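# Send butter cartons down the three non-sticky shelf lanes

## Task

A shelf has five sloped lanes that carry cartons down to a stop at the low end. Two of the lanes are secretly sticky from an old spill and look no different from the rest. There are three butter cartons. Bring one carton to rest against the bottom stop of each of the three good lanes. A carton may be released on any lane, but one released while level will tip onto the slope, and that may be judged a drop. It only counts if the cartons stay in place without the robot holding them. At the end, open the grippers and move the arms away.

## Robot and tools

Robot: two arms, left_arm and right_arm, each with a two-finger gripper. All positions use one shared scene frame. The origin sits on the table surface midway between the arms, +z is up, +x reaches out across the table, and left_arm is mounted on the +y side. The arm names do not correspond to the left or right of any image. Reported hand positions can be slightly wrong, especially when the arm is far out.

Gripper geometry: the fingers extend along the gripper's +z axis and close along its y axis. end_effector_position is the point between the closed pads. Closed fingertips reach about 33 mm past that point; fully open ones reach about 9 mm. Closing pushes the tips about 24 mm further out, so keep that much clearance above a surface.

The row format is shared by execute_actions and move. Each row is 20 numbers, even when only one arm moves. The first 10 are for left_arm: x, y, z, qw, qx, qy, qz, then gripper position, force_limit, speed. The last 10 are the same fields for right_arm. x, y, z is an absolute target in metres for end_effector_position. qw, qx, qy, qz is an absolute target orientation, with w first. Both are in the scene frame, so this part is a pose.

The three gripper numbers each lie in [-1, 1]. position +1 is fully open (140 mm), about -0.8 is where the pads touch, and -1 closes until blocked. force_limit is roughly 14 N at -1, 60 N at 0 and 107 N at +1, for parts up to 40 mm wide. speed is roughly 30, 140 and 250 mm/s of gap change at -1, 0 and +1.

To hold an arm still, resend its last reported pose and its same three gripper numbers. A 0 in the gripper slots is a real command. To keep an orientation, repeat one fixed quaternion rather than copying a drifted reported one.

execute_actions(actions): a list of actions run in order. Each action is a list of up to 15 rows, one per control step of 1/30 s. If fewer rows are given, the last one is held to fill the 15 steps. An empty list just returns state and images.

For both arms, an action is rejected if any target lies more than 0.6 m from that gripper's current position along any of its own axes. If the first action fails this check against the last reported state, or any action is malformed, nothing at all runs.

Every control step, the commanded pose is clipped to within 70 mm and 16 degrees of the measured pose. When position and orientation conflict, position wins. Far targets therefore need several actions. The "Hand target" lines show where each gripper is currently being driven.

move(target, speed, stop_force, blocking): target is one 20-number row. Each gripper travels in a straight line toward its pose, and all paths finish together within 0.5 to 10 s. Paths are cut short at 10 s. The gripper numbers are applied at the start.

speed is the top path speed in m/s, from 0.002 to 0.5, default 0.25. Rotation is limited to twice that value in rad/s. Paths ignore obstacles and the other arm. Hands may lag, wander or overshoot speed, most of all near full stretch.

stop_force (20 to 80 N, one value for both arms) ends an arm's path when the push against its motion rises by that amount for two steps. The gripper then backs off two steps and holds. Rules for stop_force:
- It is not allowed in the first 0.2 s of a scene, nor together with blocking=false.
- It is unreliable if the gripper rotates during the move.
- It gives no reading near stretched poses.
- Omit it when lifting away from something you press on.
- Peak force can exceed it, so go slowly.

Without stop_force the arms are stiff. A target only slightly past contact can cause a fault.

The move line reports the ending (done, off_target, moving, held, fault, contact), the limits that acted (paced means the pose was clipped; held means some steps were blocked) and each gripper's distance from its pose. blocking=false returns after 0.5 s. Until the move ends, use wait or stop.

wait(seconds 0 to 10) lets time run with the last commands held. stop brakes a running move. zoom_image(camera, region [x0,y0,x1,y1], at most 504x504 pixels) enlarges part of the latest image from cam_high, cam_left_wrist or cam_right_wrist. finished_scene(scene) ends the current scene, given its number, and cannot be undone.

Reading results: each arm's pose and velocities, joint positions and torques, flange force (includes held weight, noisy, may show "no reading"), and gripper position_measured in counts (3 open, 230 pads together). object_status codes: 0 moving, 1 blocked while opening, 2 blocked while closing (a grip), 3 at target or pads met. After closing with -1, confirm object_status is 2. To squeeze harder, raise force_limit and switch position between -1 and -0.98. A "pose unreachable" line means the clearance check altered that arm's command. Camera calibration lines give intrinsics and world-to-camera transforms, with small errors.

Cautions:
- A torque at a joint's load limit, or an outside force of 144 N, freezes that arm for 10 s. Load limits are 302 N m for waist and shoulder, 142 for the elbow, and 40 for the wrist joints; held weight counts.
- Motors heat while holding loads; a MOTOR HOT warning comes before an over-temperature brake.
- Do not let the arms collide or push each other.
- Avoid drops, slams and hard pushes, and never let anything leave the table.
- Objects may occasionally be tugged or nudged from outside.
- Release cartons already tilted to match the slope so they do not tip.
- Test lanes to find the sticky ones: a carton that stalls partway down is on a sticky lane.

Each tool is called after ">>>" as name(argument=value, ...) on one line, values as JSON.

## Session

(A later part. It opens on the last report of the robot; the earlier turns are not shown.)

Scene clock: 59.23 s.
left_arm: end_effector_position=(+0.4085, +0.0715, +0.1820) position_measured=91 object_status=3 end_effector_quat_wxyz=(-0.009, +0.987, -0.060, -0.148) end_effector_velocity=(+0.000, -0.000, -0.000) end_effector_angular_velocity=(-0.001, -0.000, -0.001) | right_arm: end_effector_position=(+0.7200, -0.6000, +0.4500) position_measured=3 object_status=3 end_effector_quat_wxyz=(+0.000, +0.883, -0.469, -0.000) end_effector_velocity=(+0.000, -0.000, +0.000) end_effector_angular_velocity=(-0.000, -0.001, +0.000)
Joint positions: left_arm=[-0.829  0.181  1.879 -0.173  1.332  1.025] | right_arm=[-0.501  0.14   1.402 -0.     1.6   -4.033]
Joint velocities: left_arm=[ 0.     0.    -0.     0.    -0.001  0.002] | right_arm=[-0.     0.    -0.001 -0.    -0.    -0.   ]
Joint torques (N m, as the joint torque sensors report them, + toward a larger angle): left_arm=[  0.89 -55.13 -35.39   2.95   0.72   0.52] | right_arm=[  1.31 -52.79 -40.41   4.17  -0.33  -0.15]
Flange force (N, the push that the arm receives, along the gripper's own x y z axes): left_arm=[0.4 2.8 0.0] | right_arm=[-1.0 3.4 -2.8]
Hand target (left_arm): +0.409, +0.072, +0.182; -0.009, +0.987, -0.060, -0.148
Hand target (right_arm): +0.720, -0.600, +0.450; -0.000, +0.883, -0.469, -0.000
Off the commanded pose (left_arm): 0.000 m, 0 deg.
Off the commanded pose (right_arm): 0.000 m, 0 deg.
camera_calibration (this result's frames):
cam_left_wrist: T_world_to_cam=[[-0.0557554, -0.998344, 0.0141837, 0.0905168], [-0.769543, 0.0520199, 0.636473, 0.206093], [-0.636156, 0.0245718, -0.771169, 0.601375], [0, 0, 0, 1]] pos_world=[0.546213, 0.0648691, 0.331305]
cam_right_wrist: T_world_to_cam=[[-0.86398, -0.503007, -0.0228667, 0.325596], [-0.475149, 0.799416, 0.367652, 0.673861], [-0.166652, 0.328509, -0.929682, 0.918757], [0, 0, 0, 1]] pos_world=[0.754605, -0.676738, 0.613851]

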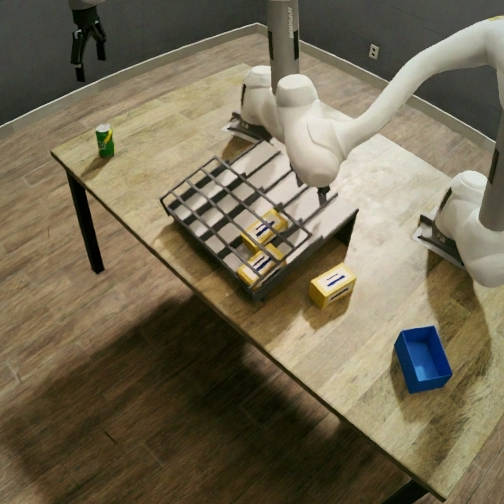

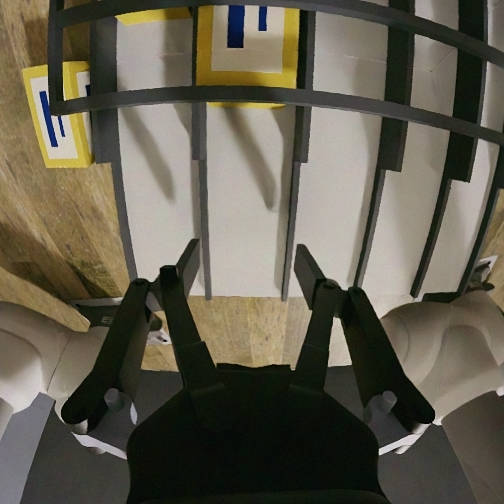

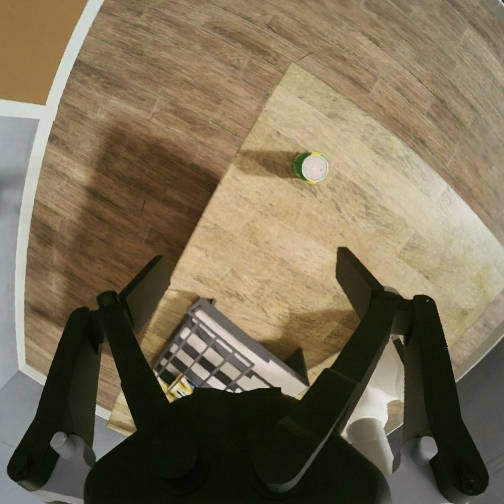

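>>> move(target=[0.42,0.12,0.255,0,0.995,-0.07,-0.07,0.3,-0.3,0,0.72,-0.6,0.45,0,0.883,-0.469,0,1,0,0])

>>> move(target=[0.537,0.288,0.22,0,0.9954,-0.096,0,0.3,-0.3,0,0.72,-0.6,0.45,0,0.883,-0.469,0,1,0,0], speed=0.3)

>>> move(target=[0.537,0.288,0.11,0,0.9954,-0.096,0,0.3,-0.3,0,0.72,-0.6,0.45,0,0.883,-0.469,0,1,0,0], speed=0.2)

Scene clock: 62.80 s.
left_arm: end_effector_position=(+0.4199, +0.1200, +0.2548) position_measured=91 object_status=3 end_effector_quat_wxyz=(+0.000, +0.995, -0.070, -0.070) end_effector_velocity=(+0.000, +0.000, -0.000) end_effector_angular_velocity=(+0.000, -0.000, -0.001) | right_arm: end_effector_position=(+0.7200, -0.6000, +0.4500) position_measured=3 object_status=3 end_effector_quat_wxyz=(+0.000, +0.883, -0.469, -0.000) end_effector_velocity=(+0.000, -0.000, +0.000) end_effector_angular_velocity=(-0.000, -0.000, -0.000)
Joint positions: left_arm=[-0.798  0.021  1.894 -0.085  1.342  1.037] | right_arm=[-0.501  0.14   1.402  0.     1.6   -4.033]
Joint velocities: left_arm=[ 0.001  0.     0.     0.001 -0.001  0.002] | right_arm=[-0.  0. -0.  0. -0.  0.]
Joint torques (N m, as the joint torque sensors report them, + toward a larger angle): left_arm=[  0.13 -42.44 -37.8    3.32   0.46   0.68] | right_arm=[  1.76 -51.6  -40.17   3.84  -0.32  -0.05]
Flange force (N, the push that the arm receives, along the gripper's own x y z axes): left_arm=[3.0 3.2 -0.4] | right_arm=[-1.5 5.0 -2.9]
Hand target (left_arm): +0.420, +0.120, +0.255; +0.000, +0.995, -0.070, -0.070
Hand target (right_arm): +0.720, -0.600, +0.450; +0.000, +0.883, -0.469, -0.000
Off the commanded pose (left_arm): 0.000 m, 0 deg.
Off the commanded pose (right_arm): 0.000 m, 0 deg.
move: done
camera_calibration (this result's frames):
cam_left_wrist: T_world_to_cam=[[-0.0769411, -0.996454, 0.034058, 0.142206], [-0.857285, 0.0835588, 0.508016, 0.231846], [-0.50906, 0.00988987, -0.860674, 0.634793], [0, 0, 0, 1]] pos_world=[0.532848, 0.116051, 0.423725]
cam_right_wrist: T_world_to_cam=[[-0.86398, -0.503007, -0.0228669, 0.325596], [-0.475149, 0.799415, 0.367652, 0.673861], [-0.166652, 0.328509, -0.929682, 0.918757], [0, 0, 0, 1]] pos_world=[0.754605, -0.676738, 0.613851]

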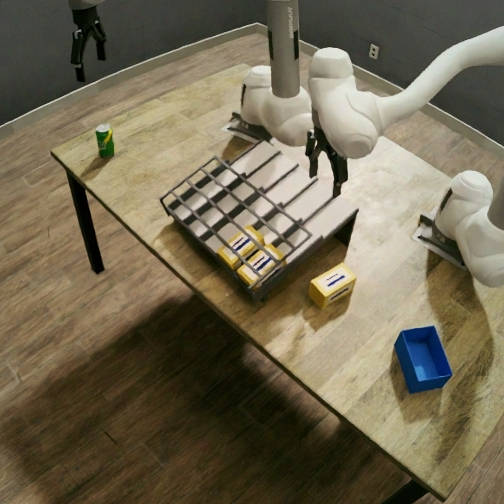

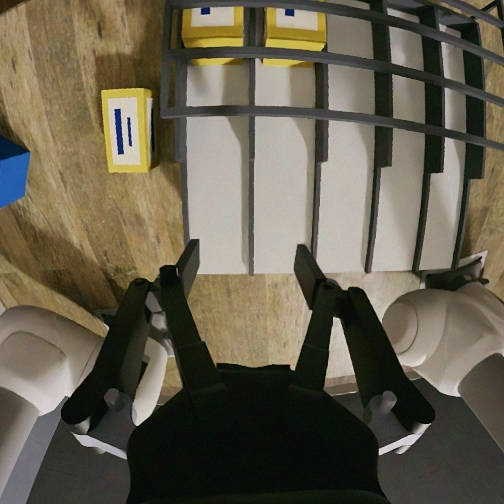

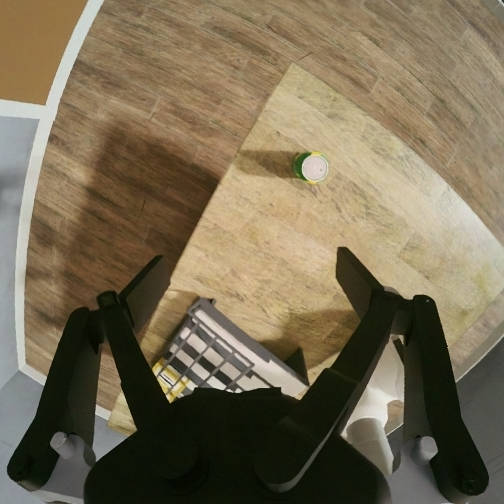

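Scene clock: 63.93 s.
left_arm: end_effector_position=(+0.5369, +0.2878, +0.2200) position_measured=91 object_status=3 end_effector_quat_wxyz=(+0.000, +0.995, -0.096, -0.000) end_effector_velocity=(+0.001, -0.000, +0.001) end_effector_angular_velocity=(-0.001, -0.001, +0.001) | right_arm: end_effector_position=(+0.7200, -0.6000, +0.4500) position_measured=3 object_status=3 end_effector_quat_wxyz=(+0.000, +0.883, -0.469, -0.000) end_effector_velocity=(-0.000, -0.000, +0.000) end_effector_angular_velocity=(-0.000, -0.000, -0.000)
Joint positions: left_arm=[-0.452  0.02   1.955 -0.     1.167  1.411] | right_arm=[-0.501  0.14   1.402  0.     1.6   -4.033]
Joint velocities: left_arm=[ 0.     0.    -0.001 -0.001 -0.    -0.001] | right_arm=[-0. -0. -0. -0. -0.  0.]
Joint torques (N m, as the joint torque sensors report them, + toward a larger angle): left_arm=[  1.16 -40.47 -38.26   3.65   0.34   0.78] | right_arm=[  2.48 -52.85 -40.91   3.94  -0.36  -0.08]
Flange force (N, the push that the arm receives, along the gripper's own x y z axes): left_arm=[-0.1 3.9 0.8] | right_arm=[-0.6 5.5 -1.9]
Hand target (left_arm): +0.537, +0.288, +0.220; +0.000, +0.995, -0.096, -0.000
Hand target (right_arm): +0.720, -0.600, +0.450; -0.000, +0.883, -0.469, -0.000
Off the commanded pose (left_arm): 0.000 m, 0 deg.
Off the commanded pose (right_arm): 0.000 m, 0 deg.
move: done
camera_calibration (this result's frames):
cam_left_wrist: T_world_to_cam=[[-0.13325, -0.990533, 0.0329963, 0.348343], [-0.913836, 0.135683, 0.382745, 0.378714], [-0.383599, 0.0208477, -0.923265, 0.605962], [0, 0, 0, 1]] pos_world=[0.624946, 0.281027, 0.403019]
cam_right_wrist: T_world_to_cam=[[-0.86398, -0.503007, -0.022867, 0.325596], [-0.475149, 0.799416, 0.367652, 0.673861], [-0.166652, 0.328509, -0.929682, 0.918757], [0, 0, 0, 1]] pos_world=[0.754605, -0.676738, 0.613851]

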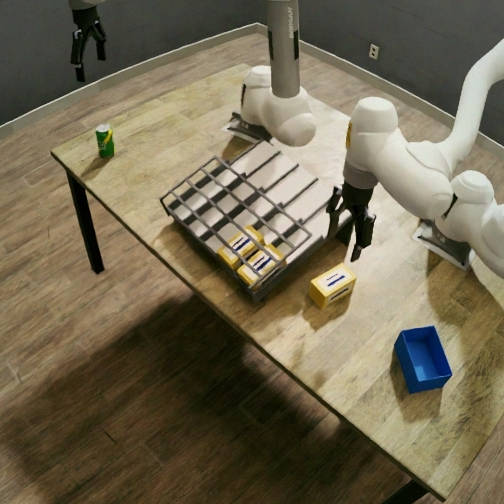

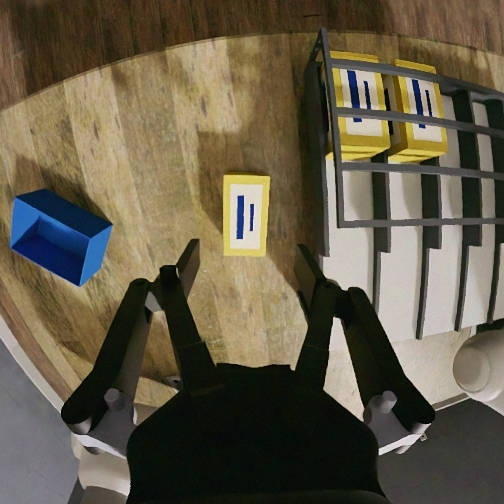

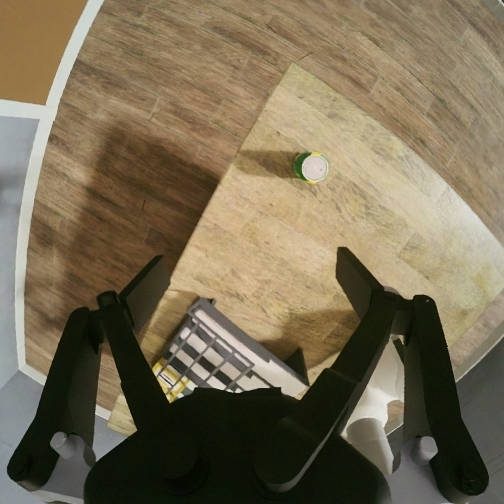

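Scene clock: 64.83 s.
left_arm: end_effector_position=(+0.5370, +0.2880, +0.1101) position_measured=91 object_status=3 end_effector_quat_wxyz=(+0.000, +0.995, -0.096, +0.000) end_effector_velocity=(-0.001, +0.000, -0.001) end_effector_angular_velocity=(+0.001, +0.002, +0.000) | right_arm: end_effector_position=(+0.7200, -0.6000, +0.4500) position_measured=3 object_status=3 end_effector_quat_wxyz=(-0.000, +0.883, -0.469, -0.000) end_effector_velocity=(-0.000, +0.000, -0.000) end_effector_angular_velocity=(+0.001, +0.000, -0.000)
Joint positions: left_arm=[-0.452  0.116  2.076 -0.     0.949  1.411] | right_arm=[-0.501  0.14   1.402  0.     1.6   -4.033]
Joint velocities: left_arm=[-0.     0.001  0.001  0.001 -0.    -0.001] | right_arm=[-0.     0.     0.     0.001  0.    -0.   ]
Joint torques (N m, as the joint torque sensors report them, + toward a larger angle): left_arm=[  0.17 -47.65 -32.62   2.8    0.05   0.74] | right_arm=[  1.9  -51.5  -39.83   4.06  -0.4    0.11]
Flange force (N, the push that the arm receives, along the gripper's own x y z axes): left_arm=[4.6 2.3 0.9] | right_arm=[-0.8 5.0 -3.8]
Hand target (left_arm): +0.537, +0.288, +0.110; +0.000, +0.995, -0.096, -0.000
Hand target (right_arm): +0.720, -0.600, +0.450; -0.000, +0.883, -0.469, -0.000
Off the commanded pose (left_arm): 0.000 m, 0 deg.
Off the commanded pose (right_arm): 0.000 m, 0 deg.
move: done
camera_calibration (this result's frames):
cam_left_wrist: T_world_to_cam=[[-0.133322, -0.99053, 0.0328013, 0.3522], [-0.91397, 0.135681, 0.382425, 0.420966], [-0.383254, 0.0210063, -0.923404, 0.504363], [0, 0, 0, 1]] pos_world=[0.625006, 0.281153, 0.29319]
cam_right_wrist: T_world_to_cam=[[-0.86398, -0.503007, -0.022867, 0.325596], [-0.475149, 0.799415, 0.367652, 0.673861], [-0.166652, 0.328509, -0.929682, 0.918757], [0, 0, 0, 1]] pos_world=[0.754605, -0.676738, 0.613851]

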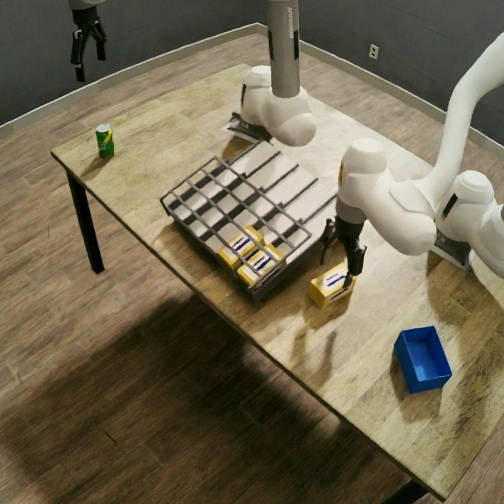

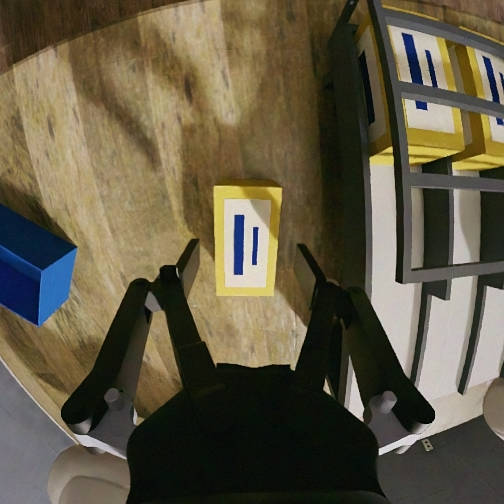

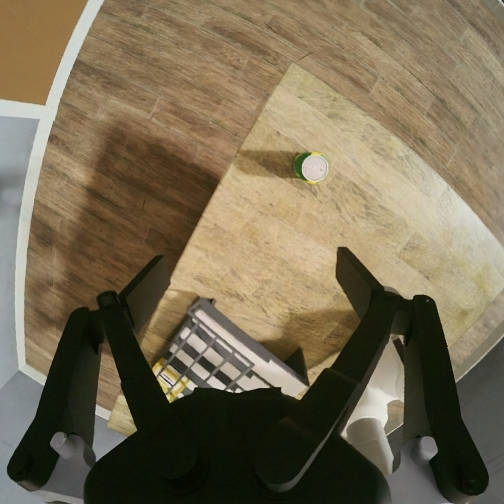

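>>> move(target=[0.532,0.289,0.05,0,0.9954,-0.096,0,0.3,-0.3,0,0.72,-0.6,0.45,0,0.883,-0.469,0,1,0,0], speed=0.1)

>>> execute_actions(actions=[[[0.532,0.289,0.05,0,0.9954,-0.096,0,-1,-0.3,0,0.72,-0.6,0.45,0,0.883,-0.469,0,1,0,0]]])

>>> move(target=[0.42,0.3,0.245,-0.009,0.987,-0.06,-0.148,-1,-0.3,0,0.72,-0.6,0.45,0,0.883,-0.469,0,1,0,0])

>>> move(target=[0.399,-0.014,0.21,-0.009,0.987,-0.06,-0.148,-1,-0.3,0,0.72,-0.6,0.45,0,0.883,-0.469,0,1,0,0], speed=0.3)

>>> move(target=[0.399,-0.014,0.1815,-0.009,0.987,-0.06,-0.148,-1,-0.3,0,0.72,-0.6,0.45,0,0.883,-0.469,0,1,0,0], speed=0.03, stop_force=20)

Scene clock: 69.30 s.
left_arm: end_effector_position=(+0.5320, +0.2890, +0.0501) position_measured=91 object_status=3 end_effector_quat_wxyz=(+0.000, +0.995, -0.096, +0.000) end_effector_velocity=(-0.001, -0.001, -0.001) end_effector_angular_velocity=(+0.000, +0.001, -0.001) | right_arm: end_effector_position=(+0.7200, -0.6000, +0.4500) position_measured=3 object_status=3 end_effector_quat_wxyz=(+0.000, +0.883, -0.469, -0.000) end_effector_velocity=(-0.000, +0.000, -0.000) end_effector_angular_velocity=(+0.001, +0.000, +0.000)
Joint positions: left_arm=[-0.453  0.18   2.138 -0.     0.824  1.41 ] | right_arm=[-0.501  0.14   1.402  0.     1.6   -4.033]
Joint velocities: left_arm=[-0.001  0.     0.001 -0.    -0.    -0.   ] | right_arm=[ 0.    -0.     0.001  0.001 -0.    -0.   ]
Joint torques (N m, as the joint torque sensors report them, + toward a larger angle): left_arm=[  1.34 -50.78 -29.73   2.54   0.19   0.74] | right_arm=[  2.27 -51.61 -40.07   3.88  -0.4    0.05]
Flange force (N, the push that the arm receives, along the gripper's own x y z axes): left_arm=[3.2 4.5 1.9] | right_arm=[-1.1 5.7 -3.5]
Hand target (left_arm): +0.532, +0.289, +0.050; +0.000, +0.995, -0.096, -0.000
Hand target (right_arm): +0.720, -0.600, +0.450; +0.000, +0.883, -0.469, -0.000
Off the commanded pose (left_arm): 0.000 m, 0 deg.
Off the commanded pose (right_arm): 0.000 m, 0 deg.
move: done
camera_calibration (this result's frames):
cam_left_wrist: T_world_to_cam=[[-0.1333, -0.990534, 0.0327603, 0.354499], [-0.913958, 0.135644, 0.382468, 0.439214], [-0.383292, 0.0210415, -0.923388, 0.446987], [0, 0, 0, 1]] pos_world=[0.620004, 0.282161, 0.233143]
cam_right_wrist: T_world_to_cam=[[-0.86398, -0.503007, -0.0228669, 0.325596], [-0.475149, 0.799415, 0.367653, 0.673861], [-0.166652, 0.328509, -0.929682, 0.918757], [0, 0, 0, 1]] pos_world=[0.754605, -0.676738, 0.613851]

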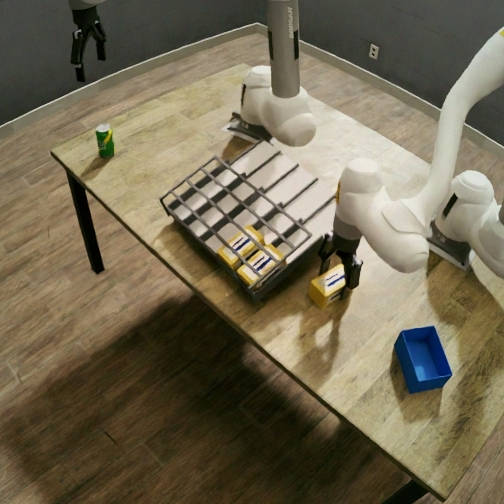

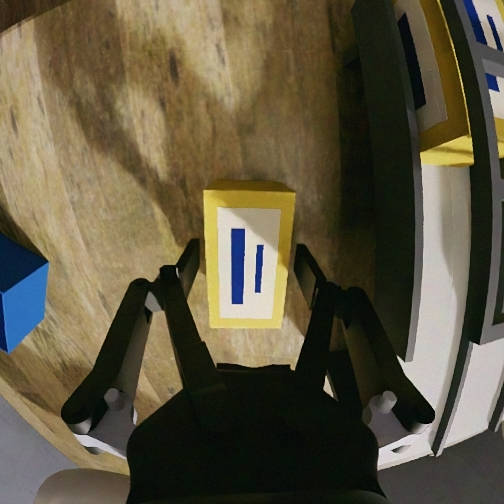

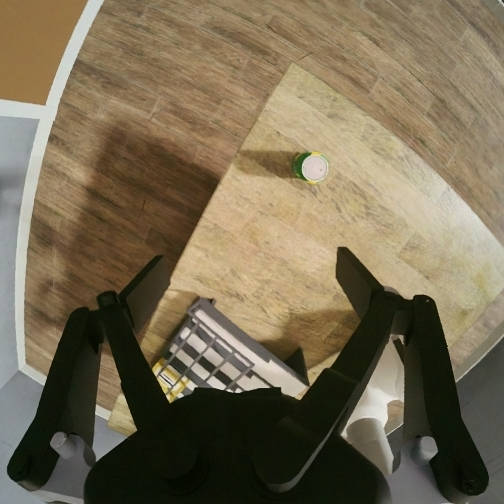

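Scene clock: 69.80 s.
left_arm: end_effector_position=(+0.5320, +0.2890, +0.0500) position_measured=136 object_status=2 end_effector_quat_wxyz=(+0.000, +0.995, -0.096, +0.000) end_effector_velocity=(-0.000, +0.001, -0.000) end_effector_angular_velocity=(-0.000, +0.000, +0.002) | right_arm: end_effector_position=(+0.7200, -0.6000, +0.4500) position_measured=3 object_status=3 end_effector_quat_wxyz=(+0.000, +0.883, -0.469, -0.000) end_effector_velocity=(-0.000, +0.000, +0.000) end_effector_angular_velocity=(-0.000, -0.001, -0.000)
Joint positions: left_arm=[-0.453  0.18   2.138 -0.     0.823  1.41 ] | right_arm=[-0.501  0.14   1.402 -0.     1.6   -4.033]
Joint velocities: left_arm=[ 0.002 -0.     0.001 -0.    -0.    -0.   ] | right_arm=[ 0.    -0.001 -0.     0.    -0.     0.   ]
Joint torques (N m, as the joint torque sensors report them, + toward a larger angle): left_arm=[  0.79 -35.13 -19.75   2.5   -0.2    0.85] | right_arm=[  2.   -50.58 -40.19   4.05  -0.41  -0.15]
Flange force (N, the push that the arm receives, along the gripper's own x y z axes): left_arm=[-1.0 2.8 -27.0] | right_arm=[-3.0 6.4 -3.3]
Hand target (left_arm): +0.532, +0.289, +0.050; -0.000, +0.995, -0.096, +0.000
Hand target (right_arm): +0.720, -0.600, +0.450; -0.000, +0.883, -0.469, +0.000
Off the commanded pose (left_arm): 0.000 m, 0 deg.
Off the commanded pose (right_arm): 0.000 m, 0 deg.
camera_calibration (this result's frames):
cam_left_wrist: T_world_to_cam=[[-0.133238, -0.990543, 0.0327473, 0.354458], [-0.91396, 0.135582, 0.382486, 0.439238], [-0.383309, 0.021032, -0.923381, 0.446953], [0, 0, 0, 1]] pos_world=[0.619994, 0.282153, 0.233098]
cam_right_wrist: T_world_to_cam=[[-0.863979, -0.503007, -0.0228669, 0.325596], [-0.475149, 0.799416, 0.367652, 0.673861], [-0.166652, 0.328509, -0.929682, 0.918757], [0, 0, 0, 1]] pos_world=[0.754605, -0.676738, 0.613851]

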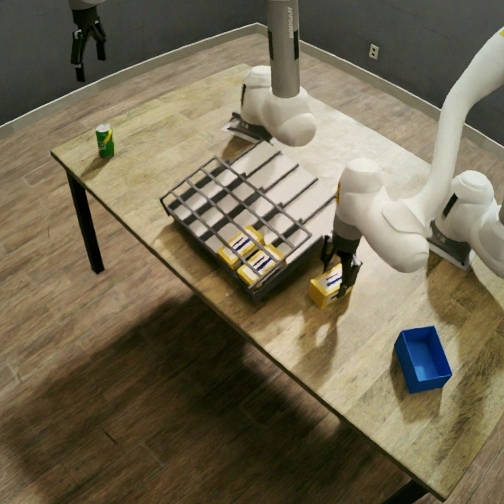

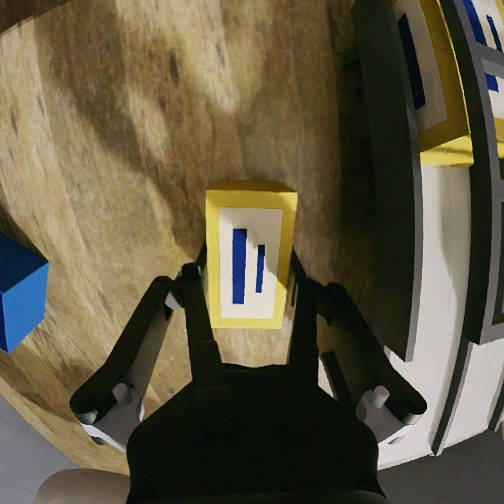

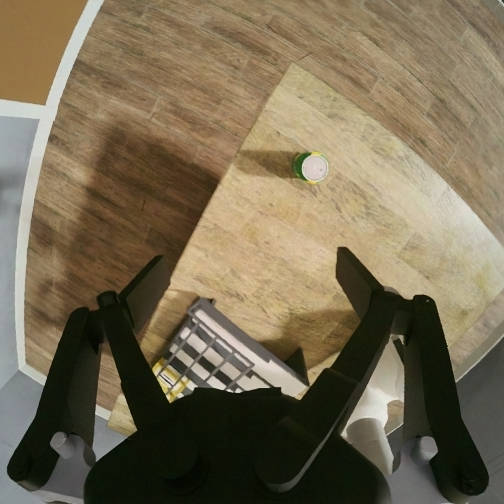

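Scene clock: 71.10 s.
left_arm: end_effector_position=(+0.4200, +0.3001, +0.2449) position_measured=136 object_status=2 end_effector_quat_wxyz=(-0.009, +0.987, -0.060, -0.148) end_effector_velocity=(-0.000, -0.000, -0.000) end_effector_angular_velocity=(+0.000, +0.001, +0.001) | right_arm: end_effector_position=(+0.7200, -0.6000, +0.4500) position_measured=3 object_status=3 end_effector_quat_wxyz=(+0.000, +0.883, -0.469, -0.000) end_effector_velocity=(+0.000, +0.000, -0.000) end_effector_angular_velocity=(+0.001, -0.000, +0.000)
Joint positions: left_arm=[-0.465 -0.018  1.973 -0.071  1.476  1.344] | right_arm=[-0.501  0.14   1.402  0.     1.6   -4.033]
Joint velocities: left_arm=[-0.     0.    -0.    -0.     0.001 -0.001] | right_arm=[-0.    -0.     0.     0.001 -0.    -0.   ]
Joint torques (N m, as the joint torque sensors report them, + toward a larger angle): left_arm=[  3.14 -38.28 -38.87   3.17   1.32   0.56] | right_arm=[  2.43 -50.01 -40.86   3.88  -0.36  -0.09]
Flange force (N, the push that the arm receives, along the gripper's own x y z axes): left_arm=[2.0 7.4 4.0] | right_arm=[-3.9 8.4 -1.9]
Hand target (left_arm): +0.420, +0.300, +0.245; -0.009, +0.987, -0.060, -0.148
Hand target (right_arm): +0.720, -0.600, +0.450; +0.000, +0.883, -0.469, -0.000
Off the commanded pose (left_arm): 0.000 m, 0 deg.
Off the commanded pose (right_arm): 0.000 m, 0 deg.
move: done
camera_calibration (this result's frames):
cam_left_wrist: T_world_to_cam=[[-0.0557753, -0.998351, 0.0135851, 0.318667], [-0.76959, 0.0516555, 0.636446, 0.163162], [-0.636098, 0.025043, -0.771202, 0.651464], [0, 0, 0, 1]] pos_world=[0.557737, 0.293399, 0.394237]
cam_right_wrist: T_world_to_cam=[[-0.86398, -0.503007, -0.0228669, 0.325596], [-0.475149, 0.799416, 0.367652, 0.673861], [-0.166652, 0.328509, -0.929682, 0.918757], [0, 0, 0, 1]] pos_world=[0.754605, -0.676738, 0.613851]

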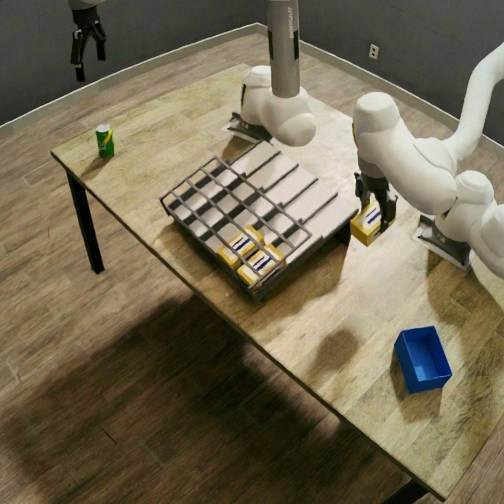

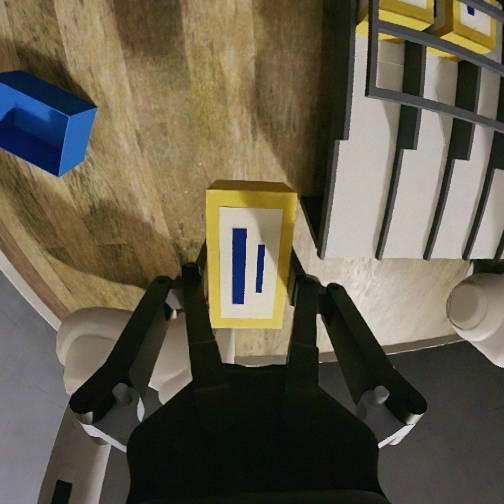

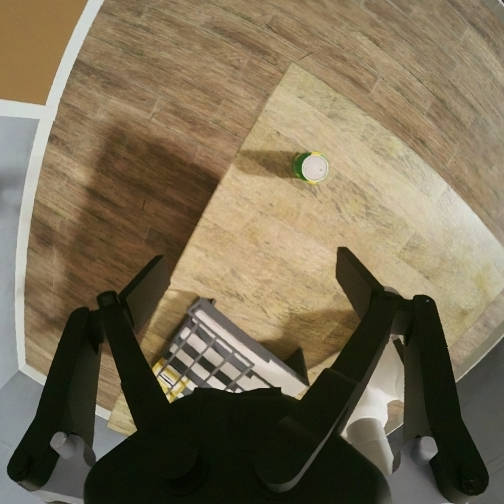

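Scene clock: 72.57 s.
left_arm: end_effector_position=(+0.3990, -0.0138, +0.2101) position_measured=136 object_status=2 end_effector_quat_wxyz=(-0.009, +0.987, -0.060, -0.148) end_effector_velocity=(-0.000, -0.000, +0.000) end_effector_angular_velocity=(+0.000, +0.001, -0.001) | right_arm: end_effector_position=(+0.7200, -0.6000, +0.4500) position_measured=3 object_status=3 end_effector_quat_wxyz=(+0.000, +0.883, -0.469, -0.000) end_effector_velocity=(+0.000, -0.000, +0.001) end_effector_angular_velocity=(-0.001, -0.001, +0.000)
Joint positions: left_arm=[-0.936  0.235  1.755 -0.197  1.383  0.916] | right_arm=[-0.501  0.14   1.402  0.     1.6   -4.033]
Joint velocities: left_arm=[-0.     0.    -0.001 -0.     0.002  0.001] | right_arm=[-0.    -0.    -0.001 -0.001  0.    -0.   ]
Joint torques (N m, as the joint torque sensors report them, + toward a larger angle): left_arm=[  3.43 -65.32 -38.26   2.67   0.58   0.65] | right_arm=[  1.5  -52.56 -39.75   3.96  -0.46  -0.14]
Flange force (N, the push that the arm receives, along the gripper's own x y z axes): left_arm=[0.5 6.7 3.6] | right_arm=[-0.1 3.0 -4.1]
Hand target (left_arm): +0.399, -0.014, +0.210; -0.009, +0.987, -0.060, -0.148
Hand target (right_arm): +0.720, -0.600, +0.450; -0.000, +0.883, -0.469, -0.000
Off the commanded pose (left_arm): 0.000 m, 0 deg.
Off the commanded pose (right_arm): 0.000 m, 0 deg.
move: done
camera_calibration (this result's frames):
cam_left_wrist: T_world_to_cam=[[-0.0558152, -0.998342, 0.0140954, 0.00449278], [-0.769815, 0.0520203, 0.636144, 0.185595], [-0.635822, 0.0246556, -0.771442, 0.619037], [0, 0, 0, 1]] pos_world=[0.536722, -0.0204321, 0.359422]
cam_right_wrist: T_world_to_cam=[[-0.86398, -0.503007, -0.0228668, 0.325596], [-0.475149, 0.799415, 0.367653, 0.673861], [-0.166652, 0.328509, -0.929682, 0.918757], [0, 0, 0, 1]] pos_world=[0.754605, -0.676738, 0.613851]

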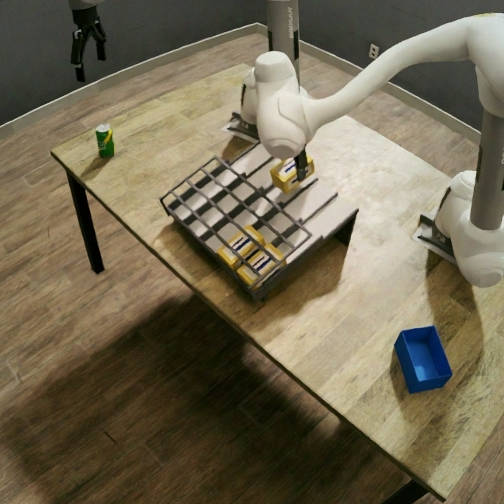

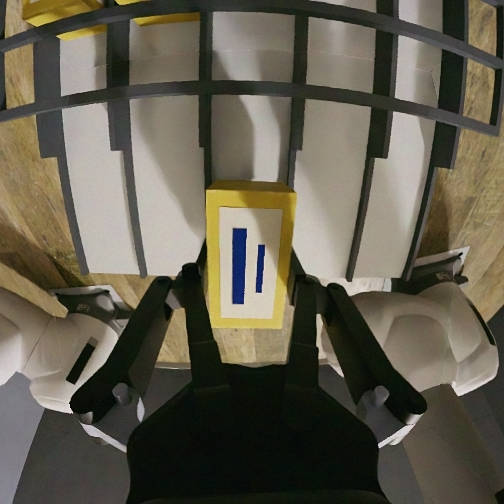

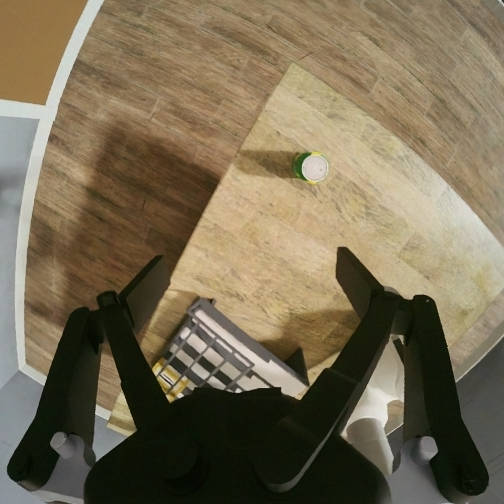

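Scene clock: 73.83 s.
left_arm: end_effector_position=(+0.3989, -0.0140, +0.1820) position_measured=136 object_status=2 end_effector_quat_wxyz=(-0.009, +0.987, -0.060, -0.148) end_effector_velocity=(+0.000, -0.000, +0.001) end_effector_angular_velocity=(+0.001, +0.001, +0.001) | right_arm: end_effector_position=(+0.7200, -0.6000, +0.4500) position_measured=3 object_status=3 end_effector_quat_wxyz=(+0.000, +0.883, -0.469, -0.000) end_effector_velocity=(-0.000, +0.000, -0.001) end_effector_angular_velocity=(+0.000, +0.002, +0.000)
Joint positions: left_arm=[-0.936  0.255  1.785 -0.199  1.335  0.926] | right_arm=[-0.501  0.14   1.402  0.     1.6   -4.033]
Joint velocities: left_arm=[-0.     0.    -0.001  0.     0.002 -0.002] | right_arm=[ 0.     0.     0.002 -0.     0.     0.   ]
Joint torques (N m, as the joint torque sensors report them, + toward a larger angle): left_arm=[ -1.35 -48.22 -27.46   2.9   -2.28   0.29] | right_arm=[  2.44 -51.4  -40.49   3.98  -0.35   0.05]
Flange force (N, the push that the arm receives, along the gripper's own x y z axes): left_arm=[-7.4 -3.3 -23.5] | right_arm=[-1.6 6.6 -2.2]
Hand target (left_arm): +0.399, -0.014, +0.182; -0.009, +0.987, -0.060, -0.148
Hand target (right_arm): +0.720, -0.600, +0.450; -0.000, +0.883, -0.469, -0.000
Off the commanded pose (left_arm): 0.001 m, 0 deg.
Off the commanded pose (right_arm): 0.000 m, 0 deg.
move: contact (left_arm)
camera_calibration (this result's frames):
cam_left_wrist: T_world_to_cam=[[-0.0559551, -0.998335, 0.0139949, 0.0047999], [-0.769383, 0.0520476, 0.636664, 0.203087], [-0.636333, 0.0248572, -0.771014, 0.597454], [0, 0, 0, 1]] pos_world=[0.5367, -0.0206293, 0.33128]
cam_right_wrist: T_world_to_cam=[[-0.86398, -0.503007, -0.0228669, 0.325596], [-0.475149, 0.799415, 0.367652, 0.673861], [-0.166652, 0.328509, -0.929682, 0.918757], [0, 0, 0, 1]] pos_world=[0.754605, -0.676738, 0.613851]

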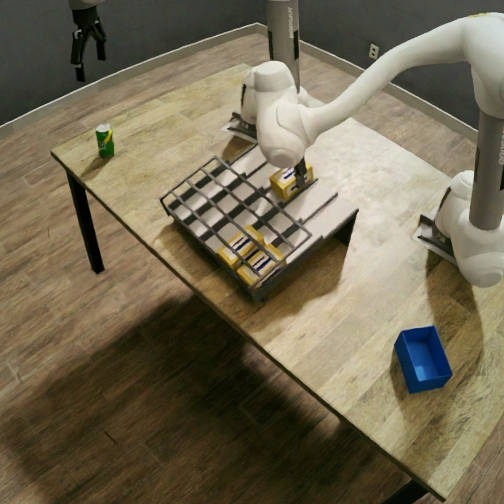

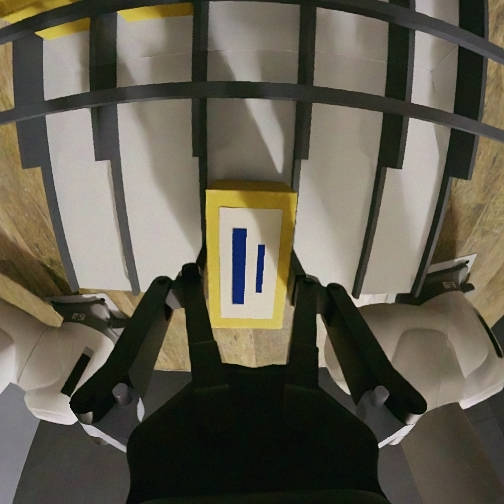

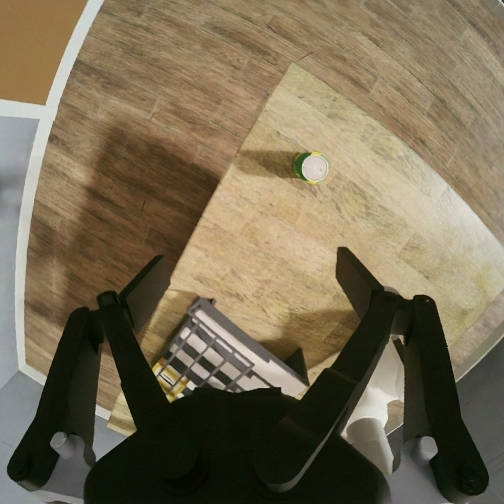

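>>> execute_actions(actions=[[[0.399,-0.014,0.1828,-0.009,0.987,-0.06,-0.148,0.3,-0.3,0,0.72,-0.6,0.45,0,0.883,-0.469,0,1,0,0]]])

Scene clock: 75.20 s.
left_arm: end_effector_position=(+0.3990, -0.0140, +0.1828) position_measured=91 object_status=3 end_effector_quat_wxyz=(-0.009, +0.987, -0.060, -0.148) end_effector_velocity=(-0.000, +0.000, -0.000) end_effector_angular_velocity=(+0.000, +0.001, +0.000) | right_arm: end_effector_position=(+0.7200, -0.6000, +0.4500) position_measured=3 object_status=3 end_effector_quat_wxyz=(+0.000, +0.883, -0.469, -0.000) end_effector_velocity=(+0.000, +0.000, +0.000) end_effector_angular_velocity=(+0.001, -0.001, -0.000)
Joint positions: left_arm=[-0.936  0.254  1.784 -0.199  1.336  0.925] | right_arm=[-0.501  0.14   1.402  0.     1.6   -4.033]
Joint velocities: left_arm=[-0.  0.  0. -0.  0. -0.] | right_arm=[ 0.     0.    -0.001  0.001 -0.     0.   ]
Joint torques (N m, as the joint torque sensors report them, + toward a larger angle): left_arm=[  0.16 -64.39 -34.97   2.99   0.72   0.85] | right_arm=[  3.07 -51.68 -40.57   3.89  -0.21  -0.09]
Flange force (N, the push that the arm receives, along the gripper's own x y z axes): left_arm=[3.6 4.6 -0.9] | right_arm=[-0.9 7.0 -2.4]
Hand target (left_arm): +0.399, -0.014, +0.183; -0.009, +0.987, -0.060, -0.148
Hand target (right_arm): +0.720, -0.600, +0.450; -0.000, +0.883, -0.469, -0.000
Off the commanded pose (left_arm): 0.000 m, 0 deg.
Off the commanded pose (right_arm): 0.000 m, 0 deg.
camera_calibration (this result's frames):
cam_left_wrist: T_world_to_cam=[[-0.0558064, -0.998342, 0.014118, 0.00467345], [-0.769585, 0.052019, 0.636422, 0.202765], [-0.636101, 0.0246514, -0.771212, 0.59805], [0, 0, 0, 1]] pos_world=[0.536726, -0.0206247, 0.332114]
cam_right_wrist: T_world_to_cam=[[-0.86398, -0.503007, -0.022867, 0.325596], [-0.475149, 0.799416, 0.367652, 0.673861], [-0.166652, 0.328509, -0.929682, 0.918757], [0, 0, 0, 1]] pos_world=[0.754605, -0.676738, 0.613851]

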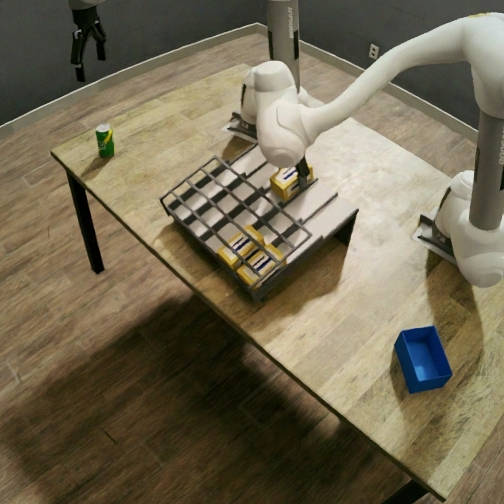

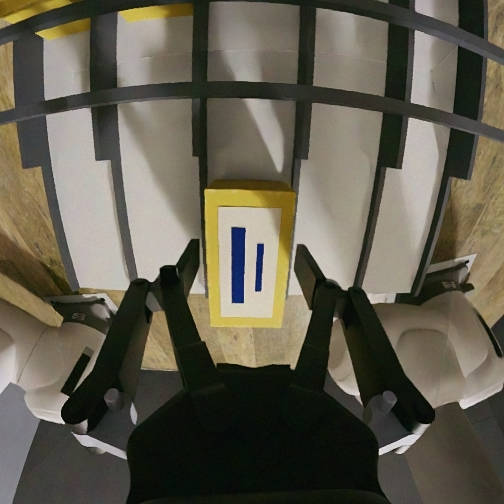

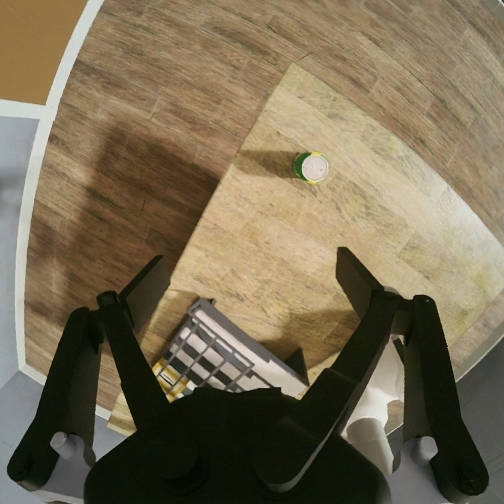

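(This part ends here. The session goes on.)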